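# Stand the fallen green post upright inside the cyan circle

## Task

Raise the green post, which lies on its side, into a vertical stance so that its entire base sits within the cyan circle, lower it onto the table there and open the gripper; it must stay upright without the robot supporting it.

## Robot and tools

Robot: two Franka FR3 seven-joint arms, left_arm and right_arm, each ending in a Robotiq 2F-140 parallel gripper. The names are labels only and do not match the sides of any camera image. Root links in the scene frame: left_arm at (+0.025, +0.392, 0) m, quat_wxyz (+0.999, 0, 0, -0.046); right_arm at (-0.029, -0.403, 0) m, quat_wxyz (+0.999, 0, 0, +0.037).

Scene frame: origin on the tabletop midway between the arms, +z up, +x outward across the table, +y toward left_arm. All reported gripper poses use this frame: end_effector_position in metres and end_effector_quat_wxyz. That position is the point between the pads when closed; fingertips sit about 33 mm past it when closed and 9 mm when fully open. Fingers point along the gripper's +z and close along its y. Closing pushes the tips roughly 24 mm farther out, so keep that clearance above the table. Reported hand positions can be off, more so at long reach.

execute_actions takes "actions": a list holding one item or nothing, plus optional "pictures" (boolean). An empty list only returns the state. A wait is {"steps": N} with N up to 300 control steps (1/30 s each), counted from the previous result; it sends nothing new. A motion is {"rows": [...], "steps": N} with 1 to 15 rows and N up to 15 (default 15). Each row is used for one step; if rows run out, the final row repeats. A refused call sends nothing.

Each row is a single flat list of 20 numbers covering both arms, always all 20 even if one arm is idle: left_arm's 7 joint targets, then its gripper position, force_limit, speed; then the same 10 for right_arm. Joint numbers are absolute target angles in radians, in the same order as the Joint positions line: waist -2.744..2.744, shoulder -1.784..1.784, upper arm roll -2.901..2.901, elbow -3.042..-0.152, forearm roll -2.807..2.807, wrist pitch 0.544..4.517, wrist roll -3.016..3.016. Real ends may differ by up to 0.018 rad. A target beyond a range end by more than 0.018 rad, and farther out than the current angle, gets the call refused; targets beyond the real end are clipped there, with a "joint sent to its limit" note (possibly about an earlier, still-running move). Missing that note does not prove more travel exists.

Motion limits: each step the commanded angle stays within a lead of the measured angle: 0.248 rad for waist, shoulder, upper arm roll and elbow; 0.677 forearm roll; 0.715 wrist pitch; 1.54 wrist roll. If the targets would move the gripper more than 70 mm from where it is measured, all of that arm's targets are pulled back proportionally. Far goals therefore take several calls. Between calls the arms keep heading to the last row sent until they nearly stop, or until a step is HELD.

Gripper numbers are all on a -1..1 scale, absolute settings. position: +1 fully open (140 mm), about -0.8 pads touching, -1 squeeze until blocked. force_limit: about 14 N at -1, 60 N at 0, 107 N at +1 (for parts up to 40 mm wide). speed: about 30 mm/s at -1, 140 at 0, 250 at +1. To leave a gripper unchanged, repeat its previous three numbers; a 0 is a real command. To grasp, send -1 and confirm object_status 2. object_status: 0 moving, 1 blocked while opening, 2 blocked while closing (holding), 3 reached target or pads met (thin items may still be held). Stopped fingers stay put until the position number changes by at least 0.01, or the object yields or is lost. To squeeze harder while status is 2, raise force_limit and switch position between -1 and -0.98. position_measured is in counts, nonlinear: 3 fully open, 230 pads closed.

Result lines: the state line gives both grippers' poses; Joint positions and Joint velocities list one block per arm (rad, rad/s); Joint torques are total drive outputs with offsets and noise; External joint torques estimate outside loads (including friction and held weight), or say "no reading". "joint command not followed" means the clearance check altered or blocked joint targets on some steps; gripper parts still ran. HELD marks steps where the row, wholly or partly, was not sent.

zoom_image: "camera" is one of cam_high, cam_low, cam_left_wrist, cam_right_wrist (all 672x504); "region" is [x0, y0, x1, y1] in image pixels from the top-left, at most 504 by 504. It magnifies that camera's latest picture. Wrist cameras may be offset up to about 51 mm and tilted/rolled up to about 29 degrees from the nominal frame.

read_manual returns only licence texts; it moves nothing. finished_scene takes "scene" (the current scene's number), ends that scene irreversibly and reports whether the goal held. Ending a reply without any tool call ends everything.

Faults and care: if a joint's contact torque hits its load limit (85 N m for the first four joints, 11 N m for the last three) or any outside force on the arm, gripper or held object reaches 85 N (held weight included), that arm halts for 10 s and drops the rest of the call. Holding loads heats motors; a MOTOR HOT warning precedes an OVER-TEMPERATURE FAULT that brakes the arm until it cools. Keep the arms from colliding or pressing on each other, which can end the scene. Occasional tugs on held parts or pushes on loose ones may occur. Do not drop, slam or shove things, and never let anything leave the table. The post must be let go and remain standing on its own inside the circle before finishing.

Each tool is called after "Call:" as a command line: name --argument value for each argument, lists and objects as JSON in quotes; but a table of rows of numbers goes row by row, as --pt "numbers of a row", without its own name.

## Session

Call:
execute_actions --actions '[]'

Scene clock: 0.00 s of 3900.00 s.
left_arm: end_effector_position=(+0.5802, +0.3316, +0.4223) position_measured=3 object_status=3 end_effector_quat_wxyz=(-0.002, +0.899, -0.438, +0.012) | right_arm: end_effector_position=(+0.5101, -1.0304, +0.1638) position_measured=3 object_status=3 end_effector_quat_wxyz=(+0.215, +0.962, +0.102, +0.134)
Joint positions: left_arm=[ 0.004 -0.007 -0.017 -1.561 -0.005  1.579 -0.77 ] | right_arm=[-1.082  0.56   0.17  -1.645 -0.236  2.703 -2.481]
Joint velocities: left_arm=[ 0.     0.     0.001 -0.    -0.001  0.001 -0.   ] | right_arm=[-0.001 -0.    -0.001  0.001 -0.     0.001 -0.001]
Joint torques (N m, as the joint torque sensors report them, + toward a larger angle): no reading
External joint torques (N m, as the arm's controller estimates them; a push from outside toward a larger angle lowers the number): no reading

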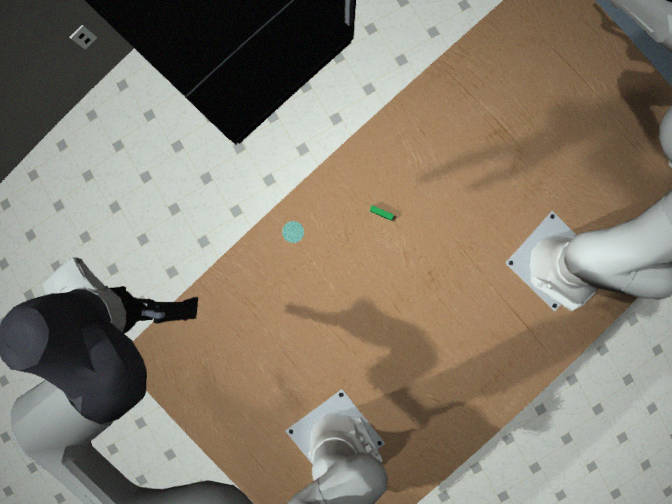

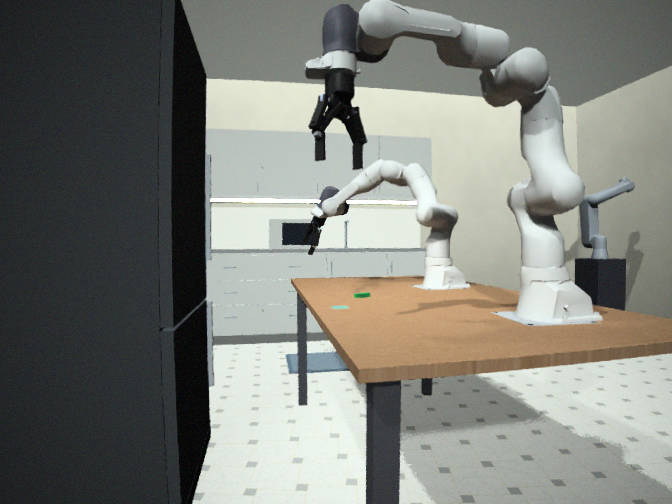

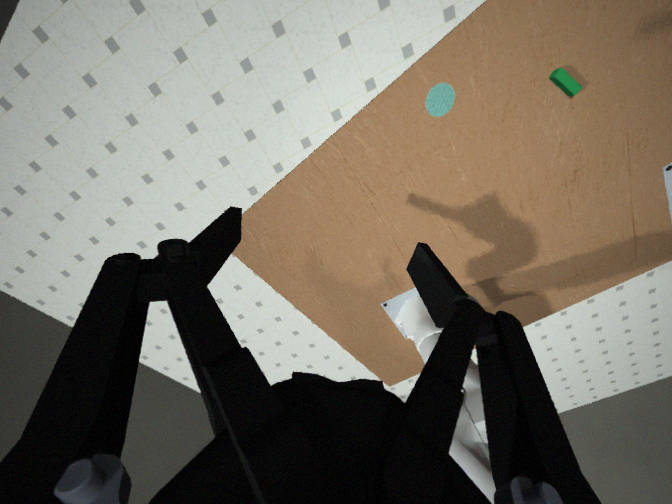

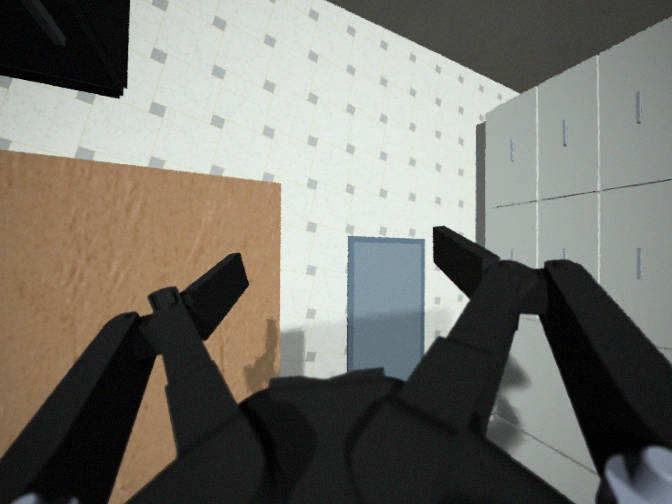

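Call:
execute_actions --actions '[{"rows":[[0.004,-0.007,-0.017,-1.561,-0.005,1.579,-0.77,1,0,0,0.494,0.35,0,-1.664,0,1.74,-1.566,-0.1,0,0]]}]' --pictures false

Call:
execute_actions --actions '[{"steps":55}]' --pictures false

Call:
execute_actions --actions '[{"rows":[[0.004,-0.007,-0.017,-1.561,-0.005,1.579,-0.77,1,0,0,0.494,0.59,0,-1.664,0,1.74,-1.566,-0.1,0,0]]}]'

Scene clock: 11.57 s of 3900.00 s.
left_arm: end_effector_position=(+0.5802, +0.3316, +0.4223) position_measured=3 object_status=3 end_effector_quat_wxyz=(-0.002, +0.899, -0.438, +0.012) | right_arm: end_effector_position=(+0.5301, -0.8168, +0.1832) position_measured=107 object_status=0 end_effector_quat_wxyz=(+0.049, +0.998, -0.022, +0.028)
Joint positions: left_arm=[ 0.004 -0.007 -0.017 -1.561 -0.005  1.579 -0.77 ] | right_arm=[-0.718  0.391  0.03  -1.656 -0.072  2.147 -2.109]
Joint velocities: left_arm=[ 0.     0.001 -0.    -0.001  0.001 -0.    -0.   ] | right_arm=[ 0.728 -0.124 -0.055 -0.002  0.154 -0.733  0.554]
Joint torques (N m, as the joint torque sensors report them, + toward a larger angle): left_arm=[ -0.86 -31.73  -0.81  25.51   1.04   2.4   -0.09] | right_arm=[ -0.09 -44.77  -1.35  23.84   1.26   2.5    0.5 ]
External joint torques (N m, as the arm's controller estimates them; a push from outside toward a larger angle lowers the number): left_arm=[-0.78 -0.59 -0.73  1.89  0.23 -0.19 -0.09] | right_arm=[ 0.93 -1.42 -1.58  0.44  0.51 -0.34  0.5 ]
Steps of this call (steps 1 to 90: nothing new was sent; then 8.07 s passed at rest; steps 91 to 105: all 15 steps of this action). Readings (joint positions | what the end effector reports):
91: left_arm=[0.004 -0.007 -0.017 -1.561 -0.005 1.579 -0.770] | right_arm=[-1.060 0.549 0.145 -1.649 -0.216 2.658 -2.448] | left_arm position_measured=3 object_status=3 | right_arm position_measured=3 object_status=0
92: left_arm=[0.004 -0.007 -0.017 -1.561 -0.005 1.579 -0.770] | right_arm=[-1.033 0.531 0.122 -1.654 -0.195 2.603 -2.410] | left_arm position_measured=3 object_status=3 | right_arm position_measured=9 object_status=0
94: left_arm=[0.004 -0.007 -0.017 -1.561 -0.005 1.579 -0.770] | right_arm=[-0.982 0.493 0.091 -1.656 -0.163 2.509 -2.347] | left_arm position_measured=3 object_status=3 | right_arm position_measured=24 object_status=0
98: left_arm=[0.004 -0.007 -0.017 -1.561 -0.005 1.579 -0.770] | right_arm=[-0.888 0.438 0.060 -1.656 -0.121 2.354 -2.251] | left_arm position_measured=3 object_status=3 | right_arm position_measured=54 object_status=0
105: the state above

Scene clock: 13.40 s of 3900.00 s.
left_arm: end_effector_position=(+0.5802, +0.3316, +0.4223) position_measured=3 object_status=3 end_effector_quat_wxyz=(-0.002, +0.899, -0.438, +0.012) | right_arm: end_effector_position=(+0.4496, -0.0964, +0.1803) position_measured=141 object_status=3 end_effector_quat_wxyz=(+0.037, +0.949, +0.286, -0.130)
Joint positions: left_arm=[ 0.004 -0.007 -0.017 -1.561 -0.005  1.579 -0.77 ] | right_arm=[ 0.495  0.353  0.002 -1.662 -0.001  1.743 -1.586]
Joint velocities: left_arm=[-0.  0. -0. -0. -0.  0.  0.] | right_arm=[ 0.002 -0.     0.001  0.001  0.    -0.004  0.041]
Joint torques (N m, as the joint torque sensors report them, + toward a larger angle): left_arm=[  0.94 -30.32  -0.72  24.07   1.03   2.5   -0.12] | right_arm=[ -1.93 -42.87  -0.67  23.58   0.99   1.73   0.44]
External joint torques (N m, as the arm's controller estimates them; a push from outside toward a larger angle lowers the number): left_arm=[ 0.99  0.77 -0.67  0.48  0.21 -0.08 -0.12] | right_arm=[-2.26 -0.09 -1.3   0.06  0.18 -0.06  0.45]
Steps of this call (steps 1 to 55: the robot went on to your last target). Readings (joint positions | what the end effector reports):
1: left_arm=[0.004 -0.007 -0.017 -1.561 -0.005 1.579 -0.770] | right_arm=[-0.693 0.387 0.027 -1.656 -0.067 2.123 -2.090] | left_arm position_measured=3 object_status=3 | right_arm position_measured=115 object_status=0
2: left_arm=[0.004 -0.007 -0.017 -1.561 -0.005 1.579 -0.770] | right_arm=[-0.667 0.384 0.024 -1.656 -0.062 2.099 -2.072] | left_arm position_measured=3 object_status=3 | right_arm position_measured=122 object_status=0
4: left_arm=[0.004 -0.007 -0.017 -1.561 -0.005 1.579 -0.770] | right_arm=[-0.613 0.378 0.020 -1.656 -0.053 2.056 -2.037] | left_arm position_measured=3 object_status=3 | right_arm position_measured=138 object_status=0
8: left_arm=[0.004 -0.007 -0.017 -1.561 -0.005 1.579 -0.770] | right_arm=[-0.501 0.370 0.013 -1.657 -0.039 1.981 -1.970] | left_arm position_measured=3 object_status=3 | right_arm position_measured=141 object_status=0
55: the state above

Scene clock: 13.90 s of 3900.00 s.
left_arm: end_effector_position=(+0.5802, +0.3316, +0.4223) position_measured=3 object_status=3 end_effector_quat_wxyz=(-0.002, +0.899, -0.438, +0.012) | right_arm: end_effector_position=(+0.4000, -0.1280, +0.0450) position_measured=141 object_status=3 end_effector_quat_wxyz=(+0.073, +0.925, +0.275, -0.251)
Joint positions: left_arm=[ 0.004 -0.007 -0.017 -1.561 -0.005  1.579 -0.77 ] | right_arm=[ 0.495  0.598  0.002 -1.669 -0.001  1.74  -1.577]
Joint velocities: left_arm=[-0.    -0.     0.    -0.    -0.001  0.001  0.   ] | right_arm=[ 0.    -0.066  0.001  0.034 -0.    -0.     0.011]
Joint torques (N m, as the joint torque sensors report them, + toward a larger angle): left_arm=[  0.08 -31.71  -0.57  25.17   0.9    2.59  -0.11] | right_arm=[ -1.81 -47.53  -0.78  24.12   0.9    1.22   0.39]
External joint torques (N m, as the arm's controller estimates them; a push from outside toward a larger angle lowers the number): left_arm=[-0.01 -0.55 -0.65  1.55  0.07  0.   -0.11] | right_arm=[-1.81 -0.71 -1.38  3.22  0.22  0.24  0.4 ]
Steps of this call (steps 1 to 15: all 15 steps of this action). Readings (joint positions | what the end effector reports):
1: left_arm=[0.004 -0.007 -0.017 -1.561 -0.005 1.579 -0.770] | right_arm=[0.495 0.362 0.002 -1.655 -0.001 1.743 -1.585] | left_arm position_measured=3 object_status=3 | right_arm position_measured=141 object_status=3
2: left_arm=[0.004 -0.007 -0.017 -1.561 -0.005 1.579 -0.770] | right_arm=[0.495 0.384 0.002 -1.650 -0.001 1.745 -1.585] | left_arm position_measured=3 object_status=3 | right_arm position_measured=141 object_status=3
4: left_arm=[0.004 -0.007 -0.017 -1.561 -0.005 1.579 -0.770] | right_arm=[0.495 0.440 0.002 -1.649 -0.001 1.745 -1.584] | left_arm position_measured=3 object_status=3 | right_arm position_measured=141 object_status=3
8: left_arm=[0.004 -0.007 -0.017 -1.561 -0.005 1.579 -0.770] | right_arm=[0.495 0.559 0.002 -1.661 -0.001 1.744 -1.581] | left_arm position_measured=3 object_status=3 | right_arm position_measured=141 object_status=3
15: the state above

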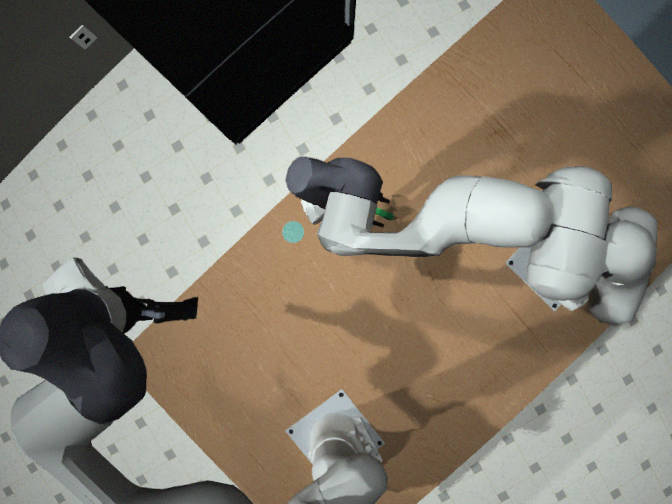

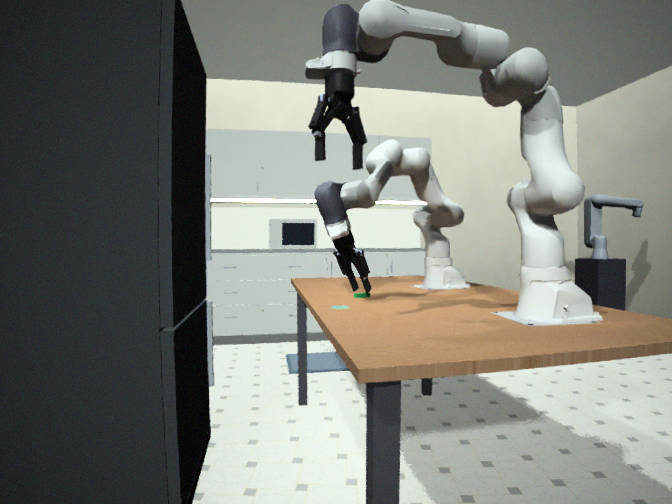

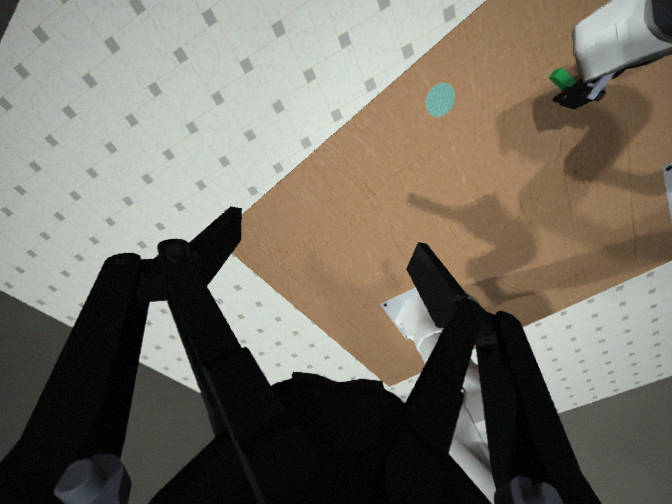

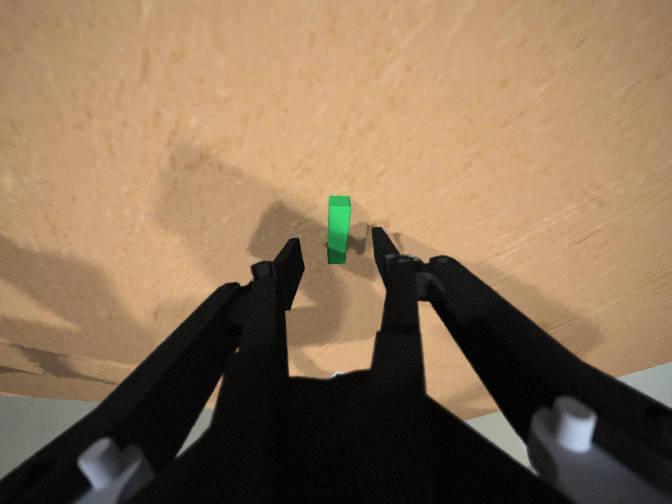

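Call:
execute_actions --actions '[{"rows":[[0.004,-0.007,-0.017,-1.561,-0.005,1.579,-0.77,1,0,0,0.494,0.643,0,-1.65,0,1.772,-1.562,-0.2,0,0]]}]'

Call:
zoom_image --camera "cam_low" --region '[310,240,410,315]'

Scene clock: 19.40 s of 3900.00 s.
left_arm: end_effector_position=(+0.5802, +0.3316, +0.4223) position_measured=3 object_status=3 end_effector_quat_wxyz=(-0.002, +0.899, -0.438, +0.012) | right_arm: end_effector_position=(+0.4026, -0.1263, +0.0242) position_measured=154 object_status=3 end_effector_quat_wxyz=(+0.074, +0.926, +0.272, -0.252)
Joint positions: left_arm=[ 0.004 -0.007 -0.017 -1.561 -0.005  1.579 -0.77 ] | right_arm=[ 0.495  0.644  0.002 -1.652 -0.001  1.765 -1.571]
Joint velocities: left_arm=[ 0.    -0.001  0.001  0.001 -0.001 -0.     0.001] | right_arm=[-0.001 -0.001 -0.    -0.001  0.001  0.001 -0.001]
Joint torques (N m, as the joint torque sensors report them, + toward a larger angle): left_arm=[ -0.19 -31.    -0.68  25.05   0.94   2.61  -0.01] | right_arm=[ -1.91 -46.93  -0.83  23.55   0.92   2.22   0.38]
External joint torques (N m, as the arm's controller estimates them; a push from outside toward a larger angle lowers the number): left_arm=[-0.22  0.36 -0.71  1.33  0.11  0.02 -0.01] | right_arm=[-1.86  0.55 -1.42  2.95  0.27  1.29  0.4 ]
Steps of this call (steps 1 to 15: the robot went on to your last target; steps 16 to 90: nothing new was sent; then 2.00 s passed at rest; steps 91 to 105: all 15 steps of this action). Readings (joint positions | what the end effector reports):
91: left_arm=[0.004 -0.007 -0.017 -1.561 -0.005 1.579 -0.770] | right_arm=[0.495 0.597 0.002 -1.660 -0.001 1.743 -1.573] | left_arm position_measured=3 object_status=3 | right_arm position_measured=141 object_status=0
92: left_arm=[0.004 -0.007 -0.017 -1.561 -0.005 1.579 -0.770] | right_arm=[0.495 0.606 0.002 -1.655 -0.001 1.749 -1.573] | left_arm position_measured=3 object_status=3 | right_arm position_measured=147 object_status=0
94: left_arm=[0.004 -0.007 -0.017 -1.561 -0.005 1.579 -0.770] | right_arm=[0.495 0.625 0.002 -1.653 -0.001 1.757 -1.572] | left_arm position_measured=3 object_status=3 | right_arm position_measured=154 object_status=0
98: left_arm=[0.004 -0.007 -0.017 -1.561 -0.005 1.579 -0.770] | right_arm=[0.495 0.644 0.002 -1.653 -0.001 1.763 -1.571] | left_arm position_measured=3 object_status=3 | right_arm position_measured=154 object_status=0
105: the state above

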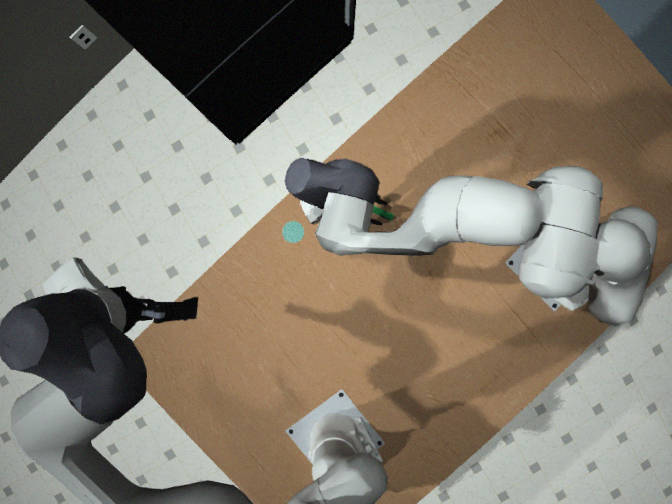

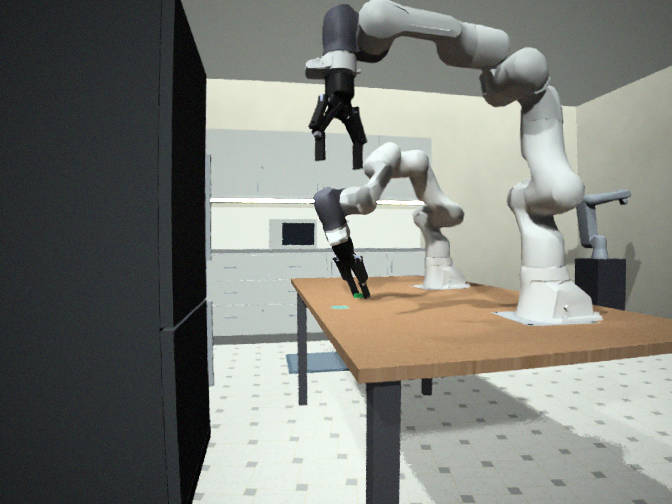

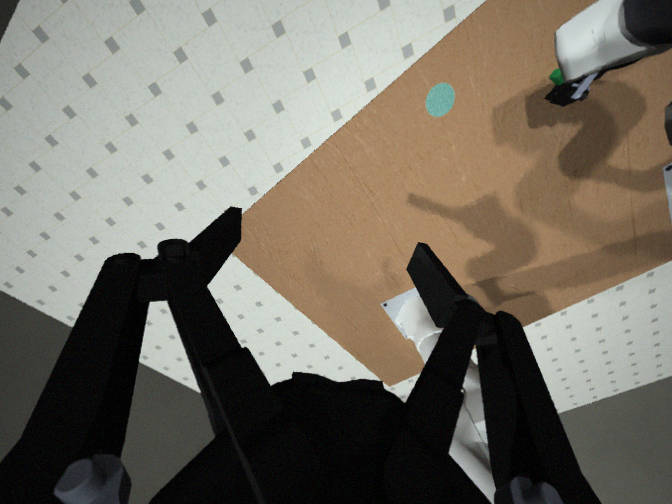

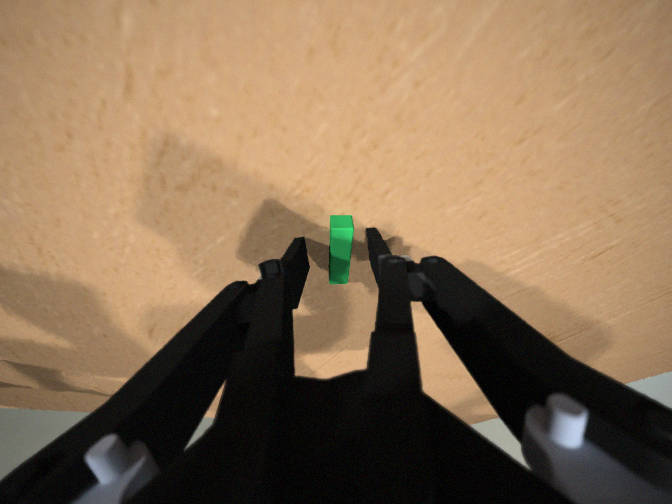

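Region (310, 240, 410, 315) of cam_low's 672x504 image, scaled by 5.040, with more detail than that image has; it fills the top 378 rows of this view, and the rest is white.

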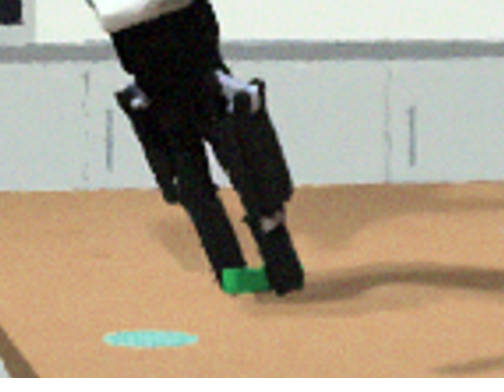

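Call:
execute_actions --actions '[{"rows":[[0.004,-0.007,-0.017,-1.561,-0.005,1.579,-0.77,1,0,0,0.492,0.637,0,-1.65,0,1.772,-1.562,-1,0.3,-0.3]]}]' --pictures false

Call:
execute_actions --actions '[{"steps":6}]' --pictures false

Call:
execute_actions --actions '[{"rows":[[0.004,-0.007,-0.017,-1.561,-0.005,1.579,-0.77,1,0,0,0.492,0.38,0,-1.65,0,1.772,-1.562,-1,0.3,-0.3]],"steps":10}]' --pictures false

Call:
execute_actions --actions '[{"rows":[[0.004,-0.007,-0.017,-1.561,-0.005,1.579,-0.77,1,0,0,0.5,0.2,0,-2.05,0,3.1,-1.562,-1,0.3,-0.3]]}]' --pictures false

Call:
execute_actions --actions '[{"rows":[[0.004,-0.007,-0.017,-1.561,-0.005,1.579,-0.77,1,0,0,0.55,0.2,0,-2.355,0,3.7,-1.562,-1,0.3,-0.3]]}]' --pictures false

Call:
execute_actions --actions '[{"rows":[[0.004,-0.007,-0.017,-1.561,-0.005,1.579,-0.77,1,0,0,0.637,0.5,0,-2.355,0,4.13,-1.562,-1,0.3,-0.3]]}]' --pictures false

Call:
execute_actions --actions '[{"rows":[[0.004,-0.007,-0.017,-1.561,-0.005,1.579,-0.77,1,0,0,0.637,0.66,0,-2.355,0,4.13,-1.562,-1,0.3,-0.3]]}]' --pictures false

Call:
execute_actions --actions '[{"rows":[[0.004,-0.007,-0.017,-1.561,-0.005,1.579,-0.77,1,0,0,0.637,0.722,0,-2.355,0,4.13,-1.562,-1,0.3,-0.3]]}]'

Call:
zoom_image --camera "cam_low" --region '[300,245,400,320]'

Call:
zoom_image --camera "cam_high" --region '[250,195,350,270]'

Scene clock: 50.53 s of 3900.00 s.
left_arm: end_effector_position=(+0.5802, +0.3316, +0.4223) position_measured=3 object_status=3 end_effector_quat_wxyz=(-0.002, +0.899, -0.438, +0.012) | right_arm: end_effector_position=(+0.4056, -0.1250, +0.0263) position_measured=211 object_status=0 end_effector_quat_wxyz=(+0.072, +0.927, +0.271, -0.247)
Joint positions: left_arm=[ 0.004 -0.007 -0.017 -1.561 -0.005  1.579 -0.77 ] | right_arm=[ 0.494  0.639  0.002 -1.652 -0.001  1.77  -1.57 ]
Joint velocities: left_arm=[ 0.001  0.001  0.     0.    -0.001  0.001 -0.   ] | right_arm=[-0.     0.002 -0.001  0.001 -0.002  0.001 -0.001]
Joint torques (N m, as the joint torque sensors report them, + toward a larger angle): left_arm=[  0.01 -31.57  -0.27  26.     0.99   2.42  -0.09] | right_arm=[ -2.6  -47.55  -0.57  23.35   0.87   1.55   0.35]
External joint torques (N m, as the arm's controller estimates them; a push from outside toward a larger angle lowers the number): left_arm=[-0.07 -0.53 -0.36  2.42  0.16 -0.16 -0.09] | right_arm=[-2.51 -0.2  -1.12  2.69  0.22  0.59  0.37]
Steps of this call (steps 1 to 15: the robot went on to your last target; steps 16 to 90: nothing new was sent; then 27.63 s passed at rest; steps 91 to 105: all 15 steps of this action). Readings (joint positions | what the end effector reports):
91: left_arm=[0.004 -0.007 -0.017 -1.561 -0.005 1.579 -0.770] | right_arm=[0.495 0.643 0.002 -1.652 -0.001 1.765 -1.571] | left_arm position_measured=3 object_status=3 | right_arm position_measured=154 object_status=0
92: left_arm=[0.004 -0.007 -0.017 -1.561 -0.005 1.579 -0.770] | right_arm=[0.495 0.642 0.002 -1.652 -0.001 1.766 -1.571] | left_arm position_measured=3 object_status=3 | right_arm position_measured=158 object_status=0
94: left_arm=[0.004 -0.007 -0.017 -1.561 -0.005 1.579 -0.770] | right_arm=[0.495 0.640 0.002 -1.652 -0.001 1.767 -1.570] | left_arm position_measured=3 object_status=3 | right_arm position_measured=170 object_status=0
98: left_arm=[0.004 -0.007 -0.017 -1.561 -0.005 1.579 -0.770] | right_arm=[0.494 0.639 0.002 -1.652 -0.001 1.769 -1.570] | left_arm position_measured=3 object_status=3 | right_arm position_measured=193 object_status=0
105: the state above

Scene clock: 50.73 s of 3900.00 s.
left_arm: end_effector_position=(+0.5802, +0.3316, +0.4223) position_measured=3 object_status=3 end_effector_quat_wxyz=(-0.002, +0.899, -0.438, +0.012) | right_arm: end_effector_position=(+0.4056, -0.1250, +0.0263) position_measured=211 object_status=2 end_effector_quat_wxyz=(+0.072, +0.927, +0.271, -0.247)
Joint positions: left_arm=[ 0.004 -0.007 -0.017 -1.561 -0.005  1.579 -0.77 ] | right_arm=[ 0.494  0.639  0.002 -1.652 -0.001  1.77  -1.57 ]
Joint velocities: left_arm=[-0.001  0.001  0.    -0.001 -0.001  0.     0.   ] | right_arm=[ 0.     0.002  0.001 -0.001  0.     0.     0.001]
Joint torques (N m, as the joint torque sensors report them, + toward a larger angle): left_arm=[  0.51 -32.1   -0.98  24.6    1.03   2.65  -0.2 ] | right_arm=[ -2.41 -47.69  -0.59  23.2    0.82   1.53   0.39]
External joint torques (N m, as the arm's controller estimates them; a push from outside toward a larger angle lowers the number): left_arm=[ 0.5  -0.98 -0.99  1.01  0.22  0.08 -0.2 ] | right_arm=[-2.54 -0.27 -1.32  2.52  0.16  0.56  0.4 ]
Steps of this call (steps 1 to 6: the robot went on to your last target). Readings (joint positions | what the end effector reports):
1: left_arm=[0.004 -0.007 -0.017 -1.561 -0.005 1.579 -0.770] | right_arm=[0.494 0.639 0.002 -1.652 -0.001 1.770 -1.570] | left_arm position_measured=3 object_status=3 | right_arm position_measured=211 object_status=0
2: left_arm=[0.004 -0.007 -0.017 -1.561 -0.005 1.579 -0.770] | right_arm=[0.494 0.639 0.002 -1.652 -0.001 1.770 -1.570] | left_arm position_measured=3 object_status=3 | right_arm position_measured=211 object_status=2
4: left_arm=[0.004 -0.007 -0.017 -1.561 -0.005 1.579 -0.770] | right_arm=[0.494 0.639 0.002 -1.652 -0.001 1.770 -1.570] | left_arm position_measured=3 object_status=3 | right_arm position_measured=211 object_status=2
6: the state above

Scene clock: 51.07 s of 3900.00 s.
left_arm: end_effector_position=(+0.5802, +0.3316, +0.4223) position_measured=3 object_status=3 end_effector_quat_wxyz=(-0.002, +0.899, -0.438, +0.012) | right_arm: end_effector_position=(+0.4585, -0.0913, +0.1649) position_measured=211 object_status=2 end_effector_quat_wxyz=(+0.037, +0.951, +0.278, -0.127)
Joint positions: left_arm=[ 0.004 -0.007 -0.017 -1.561 -0.005  1.579 -0.77 ] | right_arm=[ 0.494  0.39   0.002 -1.646 -0.001  1.771 -1.57 ]
Joint velocities: left_arm=[ 0.001 -0.001 -0.    -0.     0.    -0.    -0.003] | right_arm=[-0.    -0.496 -0.002  0.113  0.001  0.039 -0.001]
Joint torques (N m, as the joint torque sensors report them, + toward a larger angle): left_arm=[  0.06 -31.1   -0.8   25.01   1.02   2.55  -0.18] | right_arm=[ -2.48 -25.65  -1.01  16.35   0.92   1.34   0.38]
External joint torques (N m, as the arm's controller estimates them; a push from outside toward a larger angle lowers the number): left_arm=[ 0.05  0.04 -0.81  1.42  0.2  -0.03 -0.18] | right_arm=[-2.29 -0.35 -1.16  2.83  0.32  0.62  0.38]
Steps of this call (steps 1 to 10: all 10 steps of this action). Readings (joint positions | what the end effector reports):
1: left_arm=[0.004 -0.007 -0.017 -1.561 -0.005 1.579 -0.770] | right_arm=[0.494 0.632 0.002 -1.656 -0.001 1.769 -1.570] | left_arm position_measured=3 object_status=3 | right_arm position_measured=211 object_status=2
2: left_arm=[0.004 -0.007 -0.017 -1.561 -0.005 1.579 -0.770] | right_arm=[0.494 0.613 0.002 -1.662 -0.001 1.768 -1.570] | left_arm position_measured=3 object_status=3 | right_arm position_measured=211 object_status=2
4: left_arm=[0.004 -0.007 -0.017 -1.561 -0.005 1.579 -0.770] | right_arm=[0.494 0.559 0.002 -1.664 -0.001 1.767 -1.570] | left_arm position_measured=3 object_status=3 | right_arm position_measured=211 object_status=2
8: left_arm=[0.004 -0.007 -0.017 -1.561 -0.005 1.579 -0.770] | right_arm=[0.494 0.435 0.002 -1.655 -0.001 1.769 -1.570] | left_arm position_measured=3 object_status=3 | right_arm position_measured=211 object_status=2
10: the state above

Scene clock: 51.57 s of 3900.00 s.
left_arm: end_effector_position=(+0.5802, +0.3316, +0.4223) position_measured=3 object_status=3 end_effector_quat_wxyz=(-0.002, +0.899, -0.438, +0.012) | right_arm: end_effector_position=(+0.5618, -0.0242, +0.1901) position_measured=211 object_status=2 end_effector_quat_wxyz=(-0.051, +0.944, +0.276, +0.173)
Joint positions: left_arm=[ 0.004 -0.007 -0.017 -1.561 -0.005  1.579 -0.77 ] | right_arm=[ 0.495  0.223  0.002 -1.996 -0.001  2.581 -1.57 ]
Joint velocities: left_arm=[ 0.001  0.001 -0.     0.    -0.    -0.001 -0.001] | right_arm=[ 0.001 -0.061 -0.    -0.231  0.     1.239  0.002]
Joint torques (N m, as the joint torque sensors report them, + toward a larger angle): left_arm=[  0.33 -31.36  -0.3   24.71   0.96   2.5   -0.23] | right_arm=[  0.54 -40.93  -0.55  24.07   0.7    3.86   0.2 ]
External joint torques (N m, as the arm's controller estimates them; a push from outside toward a larger angle lowers the number): left_arm=[ 0.31 -0.22 -0.31  1.1   0.14 -0.08 -0.23] | right_arm=[ 0.47 -1.23 -0.83 -0.7  -0.01  0.74  0.19]
Steps of this call (steps 1 to 15: all 15 steps of this action). Readings (joint positions | what the end effector reports):
1: left_arm=[0.004 -0.007 -0.017 -1.561 -0.005 1.579 -0.770] | right_arm=[0.494 0.364 0.002 -1.669 -0.001 1.816 -1.570] | left_arm position_measured=3 object_status=3 | right_arm position_measured=211 object_status=2
2: left_arm=[0.004 -0.007 -0.017 -1.561 -0.005 1.579 -0.770] | right_arm=[0.494 0.337 0.002 -1.701 -0.001 1.872 -1.570] | left_arm position_measured=3 object_status=3 | right_arm position_measured=211 object_status=2
4: left_arm=[0.004 -0.007 -0.017 -1.561 -0.005 1.579 -0.770] | right_arm=[0.494 0.291 0.002 -1.770 -0.001 1.994 -1.570] | left_arm position_measured=3 object_status=3 | right_arm position_measured=211 object_status=2
8: left_arm=[0.004 -0.007 -0.017 -1.561 -0.005 1.579 -0.770] | right_arm=[0.495 0.239 0.002 -1.907 -0.001 2.253 -1.570] | left_arm position_measured=3 object_status=3 | right_arm position_measured=211 object_status=2
15: the state above

Scene clock: 52.07 s of 3900.00 s.
left_arm: end_effector_position=(+0.5802, +0.3316, +0.4223) position_measured=3 object_status=3 end_effector_quat_wxyz=(-0.002, +0.899, -0.438, +0.012) | right_arm: end_effector_position=(+0.5725, +0.0276, +0.2425) position_measured=211 object_status=2 end_effector_quat_wxyz=(-0.142, +0.844, +0.270, +0.441)
Joint positions: left_arm=[ 0.004 -0.007 -0.017 -1.561 -0.005  1.579 -0.77 ] | right_arm=[ 0.546  0.206  0.002 -2.346 -0.     3.515 -1.569]
Joint velocities: left_arm=[ 0.001 -0.001  0.001 -0.001 -0.    -0.     0.001] | right_arm=[ 0.013 -0.036 -0.    -0.1    0.     1.099  0.   ]
Joint torques (N m, as the joint torque sensors report them, + toward a larger angle): left_arm=[  0.23 -31.16  -0.86  24.64   0.88   2.55  -0.11] | right_arm=[ -0.45 -36.38  -0.82  20.93   0.54   3.87   0.39]
External joint torques (N m, as the arm's controller estimates them; a push from outside toward a larger angle lowers the number): left_arm=[ 0.23 -0.12 -0.86  1.08  0.06 -0.03 -0.1 ] | right_arm=[-0.3  -1.34 -0.96  0.27  0.04  0.68  0.35]
Steps of this call (steps 1 to 15: all 15 steps of this action). Readings (joint positions | what the end effector reports):
1: left_arm=[0.004 -0.007 -0.017 -1.561 -0.005 1.579 -0.770] | right_arm=[0.502 0.210 -0.003 -2.039 -0.001 2.678 -1.569] | left_arm position_measured=3 object_status=3 | right_arm position_measured=211 object_status=2
2: left_arm=[0.004 -0.007 -0.017 -1.561 -0.005 1.579 -0.770] | right_arm=[0.511 0.197 -0.005 -2.105 -0.000 2.796 -1.569] | left_arm position_measured=3 object_status=3 | right_arm position_measured=211 object_status=2
4: left_arm=[0.004 -0.007 -0.017 -1.561 -0.005 1.579 -0.770] | right_arm=[0.531 0.195 -0.002 -2.226 -0.000 3.010 -1.569] | left_arm position_measured=3 object_status=3 | right_arm position_measured=211 object_status=2
8: left_arm=[0.004 -0.007 -0.017 -1.561 -0.005 1.579 -0.770] | right_arm=[0.543 0.211 0.002 -2.302 -0.000 3.226 -1.569] | left_arm position_measured=3 object_status=3 | right_arm position_measured=211 object_status=2
15: the state above

Scene clock: 52.57 s of 3900.00 s.
left_arm: end_effector_position=(+0.5802, +0.3316, +0.4223) position_measured=3 object_status=3 end_effector_quat_wxyz=(-0.002, +0.899, -0.438, +0.012) | right_arm: end_effector_position=(+0.5315, +0.0813, +0.2030) position_measured=211 object_status=2 end_effector_quat_wxyz=(-0.203, +0.764, +0.283, +0.543)
Joint positions: left_arm=[ 0.004 -0.007 -0.017 -1.561 -0.005  1.579 -0.77 ] | right_arm=[ 0.637  0.502  0.003 -2.357  0.     4.095 -1.569]
Joint velocities: left_arm=[-0.    -0.     0.     0.    -0.    -0.001  0.   ] | right_arm=[-0.    -0.01  -0.     0.006  0.     0.203 -0.   ]
Joint torques (N m, as the joint torque sensors report them, + toward a larger angle): left_arm=[ -0.01 -31.48  -0.74  24.49   1.     2.56  -0.1 ] | right_arm=[ -0.63 -37.84  -1.1   16.72   0.16   3.37   0.39]
External joint torques (N m, as the arm's controller estimates them; a push from outside toward a larger angle lowers the number): left_arm=[-0.02 -0.32 -0.74  0.87  0.18 -0.02 -0.1 ] | right_arm=[-0.65 -0.88 -1.62  2.63 -0.07  0.42  0.37]
Steps of this call (steps 1 to 15: all 15 steps of this action). Readings (joint positions | what the end effector reports):
1: left_arm=[0.004 -0.007 -0.017 -1.561 -0.005 1.579 -0.770] | right_arm=[0.561 0.234 -0.007 -2.338 0.001 3.612 -1.569] | left_arm position_measured=3 object_status=3 | right_arm position_measured=211 object_status=2
2: left_arm=[0.004 -0.007 -0.017 -1.561 -0.005 1.579 -0.770] | right_arm=[0.580 0.291 -0.009 -2.330 0.002 3.712 -1.569] | left_arm position_measured=3 object_status=3 | right_arm position_measured=211 object_status=2
4: left_arm=[0.004 -0.007 -0.017 -1.561 -0.005 1.579 -0.770] | right_arm=[0.613 0.409 -0.003 -2.341 0.002 3.848 -1.569] | left_arm position_measured=3 object_status=3 | right_arm position_measured=211 object_status=2
8: left_arm=[0.004 -0.007 -0.017 -1.561 -0.005 1.579 -0.770] | right_arm=[0.637 0.508 0.003 -2.363 0.000 3.994 -1.569] | left_arm position_measured=3 object_status=3 | right_arm position_measured=211 object_status=2
15: the state above

Scene clock: 53.07 s of 3900.00 s.
left_arm: end_effector_position=(+0.5802, +0.3316, +0.4223) position_measured=3 object_status=3 end_effector_quat_wxyz=(-0.002, +0.899, -0.438, +0.012) | right_arm: end_effector_position=(+0.5100, +0.0626, +0.0954) position_measured=211 object_status=2 end_effector_quat_wxyz=(-0.184, +0.798, +0.296, +0.491)
Joint positions: left_arm=[ 0.004 -0.007 -0.017 -1.561 -0.005  1.579 -0.77 ] | right_arm=[ 0.637  0.663  0.002 -2.357  0.     4.125 -1.569]
Joint velocities: left_arm=[-0.001  0.001  0.     0.001 -0.001 -0.     0.001] | right_arm=[-0.    -0.001  0.001  0.002 -0.002  0.02  -0.   ]
Joint torques (N m, as the joint torque sensors report them, + toward a larger angle): left_arm=[  0.81 -30.76   0.12  24.55   0.9    2.53  -0.16] | right_arm=[ -1.07 -40.36  -0.94  14.52   0.02   3.75   0.41]
External joint torques (N m, as the arm's controller estimates them; a push from outside toward a larger angle lowers the number): left_arm=[ 0.83  0.42  0.14  0.89  0.08 -0.06 -0.16] | right_arm=[-1.11 -1.39 -1.64  2.88 -0.07  0.44  0.39]
Steps of this call (steps 1 to 15: all 15 steps of this action). Readings (joint positions | what the end effector reports):
1: left_arm=[0.004 -0.007 -0.017 -1.561 -0.005 1.579 -0.770] | right_arm=[0.637 0.512 0.003 -2.352 0.000 4.103 -1.569] | left_arm position_measured=3 object_status=3 | right_arm position_measured=211 object_status=2
2: left_arm=[0.004 -0.007 -0.017 -1.561 -0.005 1.579 -0.770] | right_arm=[0.637 0.534 0.003 -2.348 0.000 4.108 -1.569] | left_arm position_measured=3 object_status=3 | right_arm position_measured=211 object_status=2
4: left_arm=[0.004 -0.007 -0.017 -1.561 -0.005 1.579 -0.770] | right_arm=[0.637 0.589 0.003 -2.349 0.000 4.114 -1.569] | left_arm position_measured=3 object_status=3 | right_arm position_measured=211 object_status=2
8: left_arm=[0.004 -0.007 -0.017 -1.561 -0.005 1.579 -0.770] | right_arm=[0.637 0.658 0.002 -2.358 0.000 4.117 -1.569] | left_arm position_measured=3 object_status=3 | right_arm position_measured=211 object_status=2
15: the state above

Scene clock: 53.57 s of 3900.00 s.
left_arm: end_effector_position=(+0.5802, +0.3316, +0.4223) position_measured=3 object_status=3 end_effector_quat_wxyz=(-0.002, +0.899, -0.438, +0.012) | right_arm: end_effector_position=(+0.4993, +0.0534, +0.0557) position_measured=211 object_status=2 end_effector_quat_wxyz=(-0.176, +0.811, +0.300, +0.470)
Joint positions: left_arm=[ 0.004 -0.007 -0.017 -1.561 -0.005  1.579 -0.77 ] | right_arm=[ 0.637  0.722  0.002 -2.356  0.     4.128 -1.569]
Joint velocities: left_arm=[-0.001 -0.001  0.     0.     0.    -0.001  0.   ] | right_arm=[-0.    -0.001  0.001 -0.001 -0.    -0.001 -0.001]
Joint torques (N m, as the joint torque sensors report them, + toward a larger angle): left_arm=[ -0.19 -32.08  -0.69  25.27   0.95   2.5   -0.17] | right_arm=[ -1.02 -38.72  -0.93  12.19  -0.02   3.75   0.36]
External joint torques (N m, as the arm's controller estimates them; a push from outside toward a larger angle lowers the number): left_arm=[-0.19 -0.83 -0.69  1.61  0.12 -0.09 -0.17] | right_arm=[-1.04  0.55 -1.66  1.58 -0.06  0.36  0.34]
Steps of this call (steps 1 to 15: all 15 steps of this action). Readings (joint positions | what the end effector reports):
1: left_arm=[0.004 -0.007 -0.017 -1.561 -0.005 1.579 -0.770] | right_arm=[0.637 0.669 0.002 -2.354 0.000 4.127 -1.569] | left_arm position_measured=3 object_status=3 | right_arm position_measured=211 object_status=2
2: left_arm=[0.004 -0.007 -0.017 -1.561 -0.005 1.579 -0.770] | right_arm=[0.637 0.681 0.002 -2.353 0.000 4.128 -1.569] | left_arm position_measured=3 object_status=3 | right_arm position_measured=211 object_status=2
4: left_arm=[0.004 -0.007 -0.017 -1.561 -0.005 1.579 -0.770] | right_arm=[0.637 0.705 0.002 -2.354 0.000 4.128 -1.569] | left_arm position_measured=3 object_status=3 | right_arm position_measured=211 object_status=2
8: left_arm=[0.004 -0.007 -0.017 -1.561 -0.005 1.579 -0.770] | right_arm=[0.637 0.722 0.002 -2.356 0.000 4.128 -1.569] | left_arm position_measured=3 object_status=3 | right_arm position_measured=211 object_status=2
15: the state above

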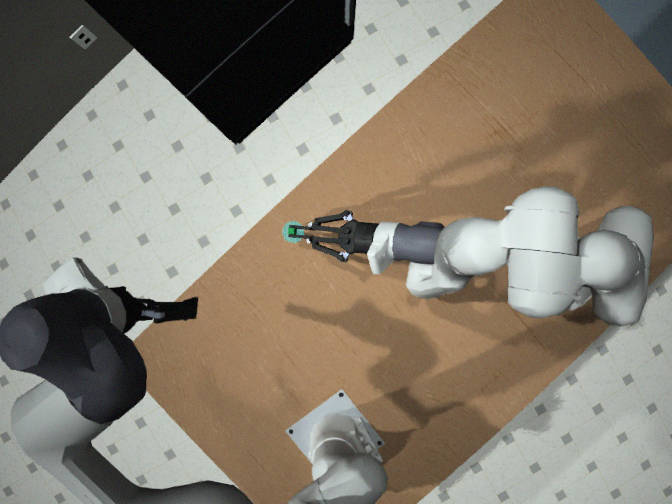

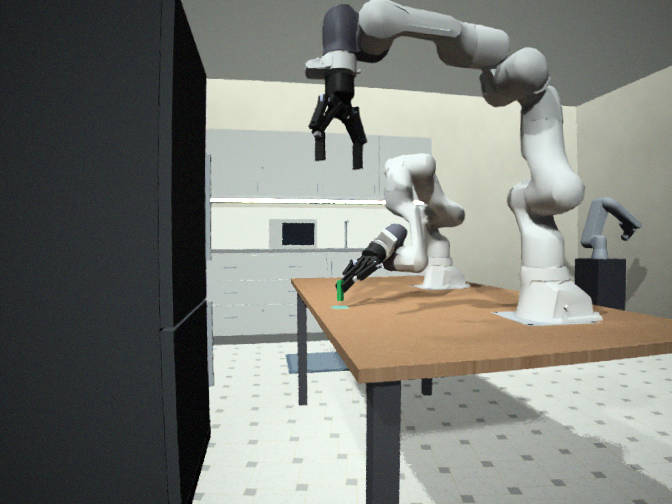

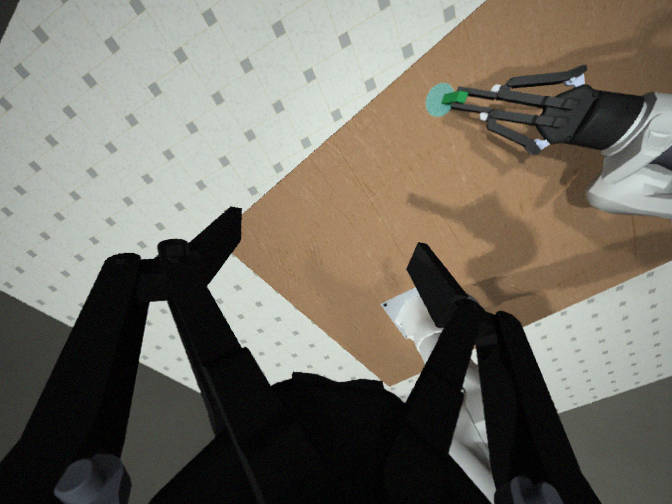

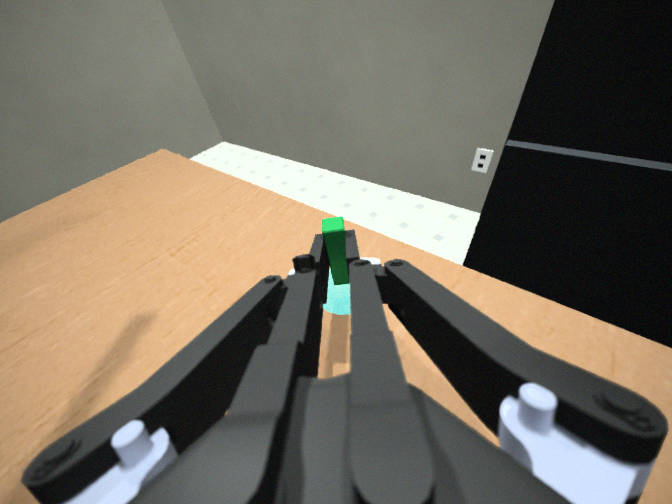

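Region (300, 245, 400, 320) of cam_low's 672x504 image, scaled by 5.040, with more detail than that image has; it fills the top 378 rows of this view, and the rest is white.

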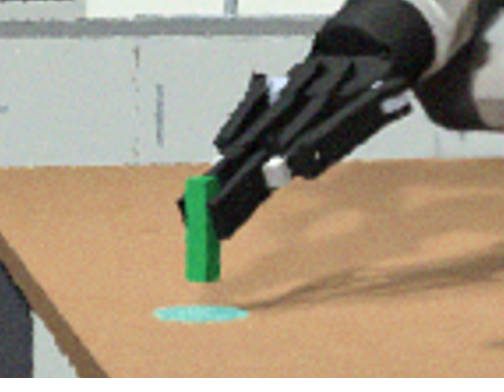

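Region (250, 195, 350, 270) of cam_high's 672x504 image, scaled by 5.040, with more detail than that image has; it fills the top 378 rows of this view, and the rest is white.

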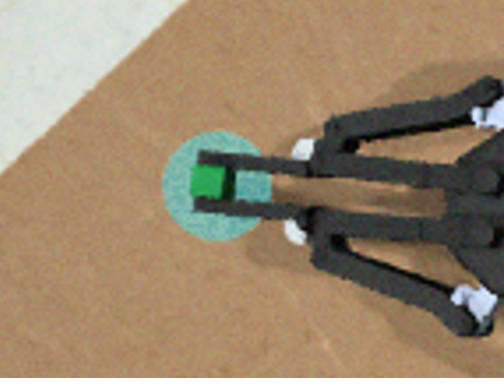

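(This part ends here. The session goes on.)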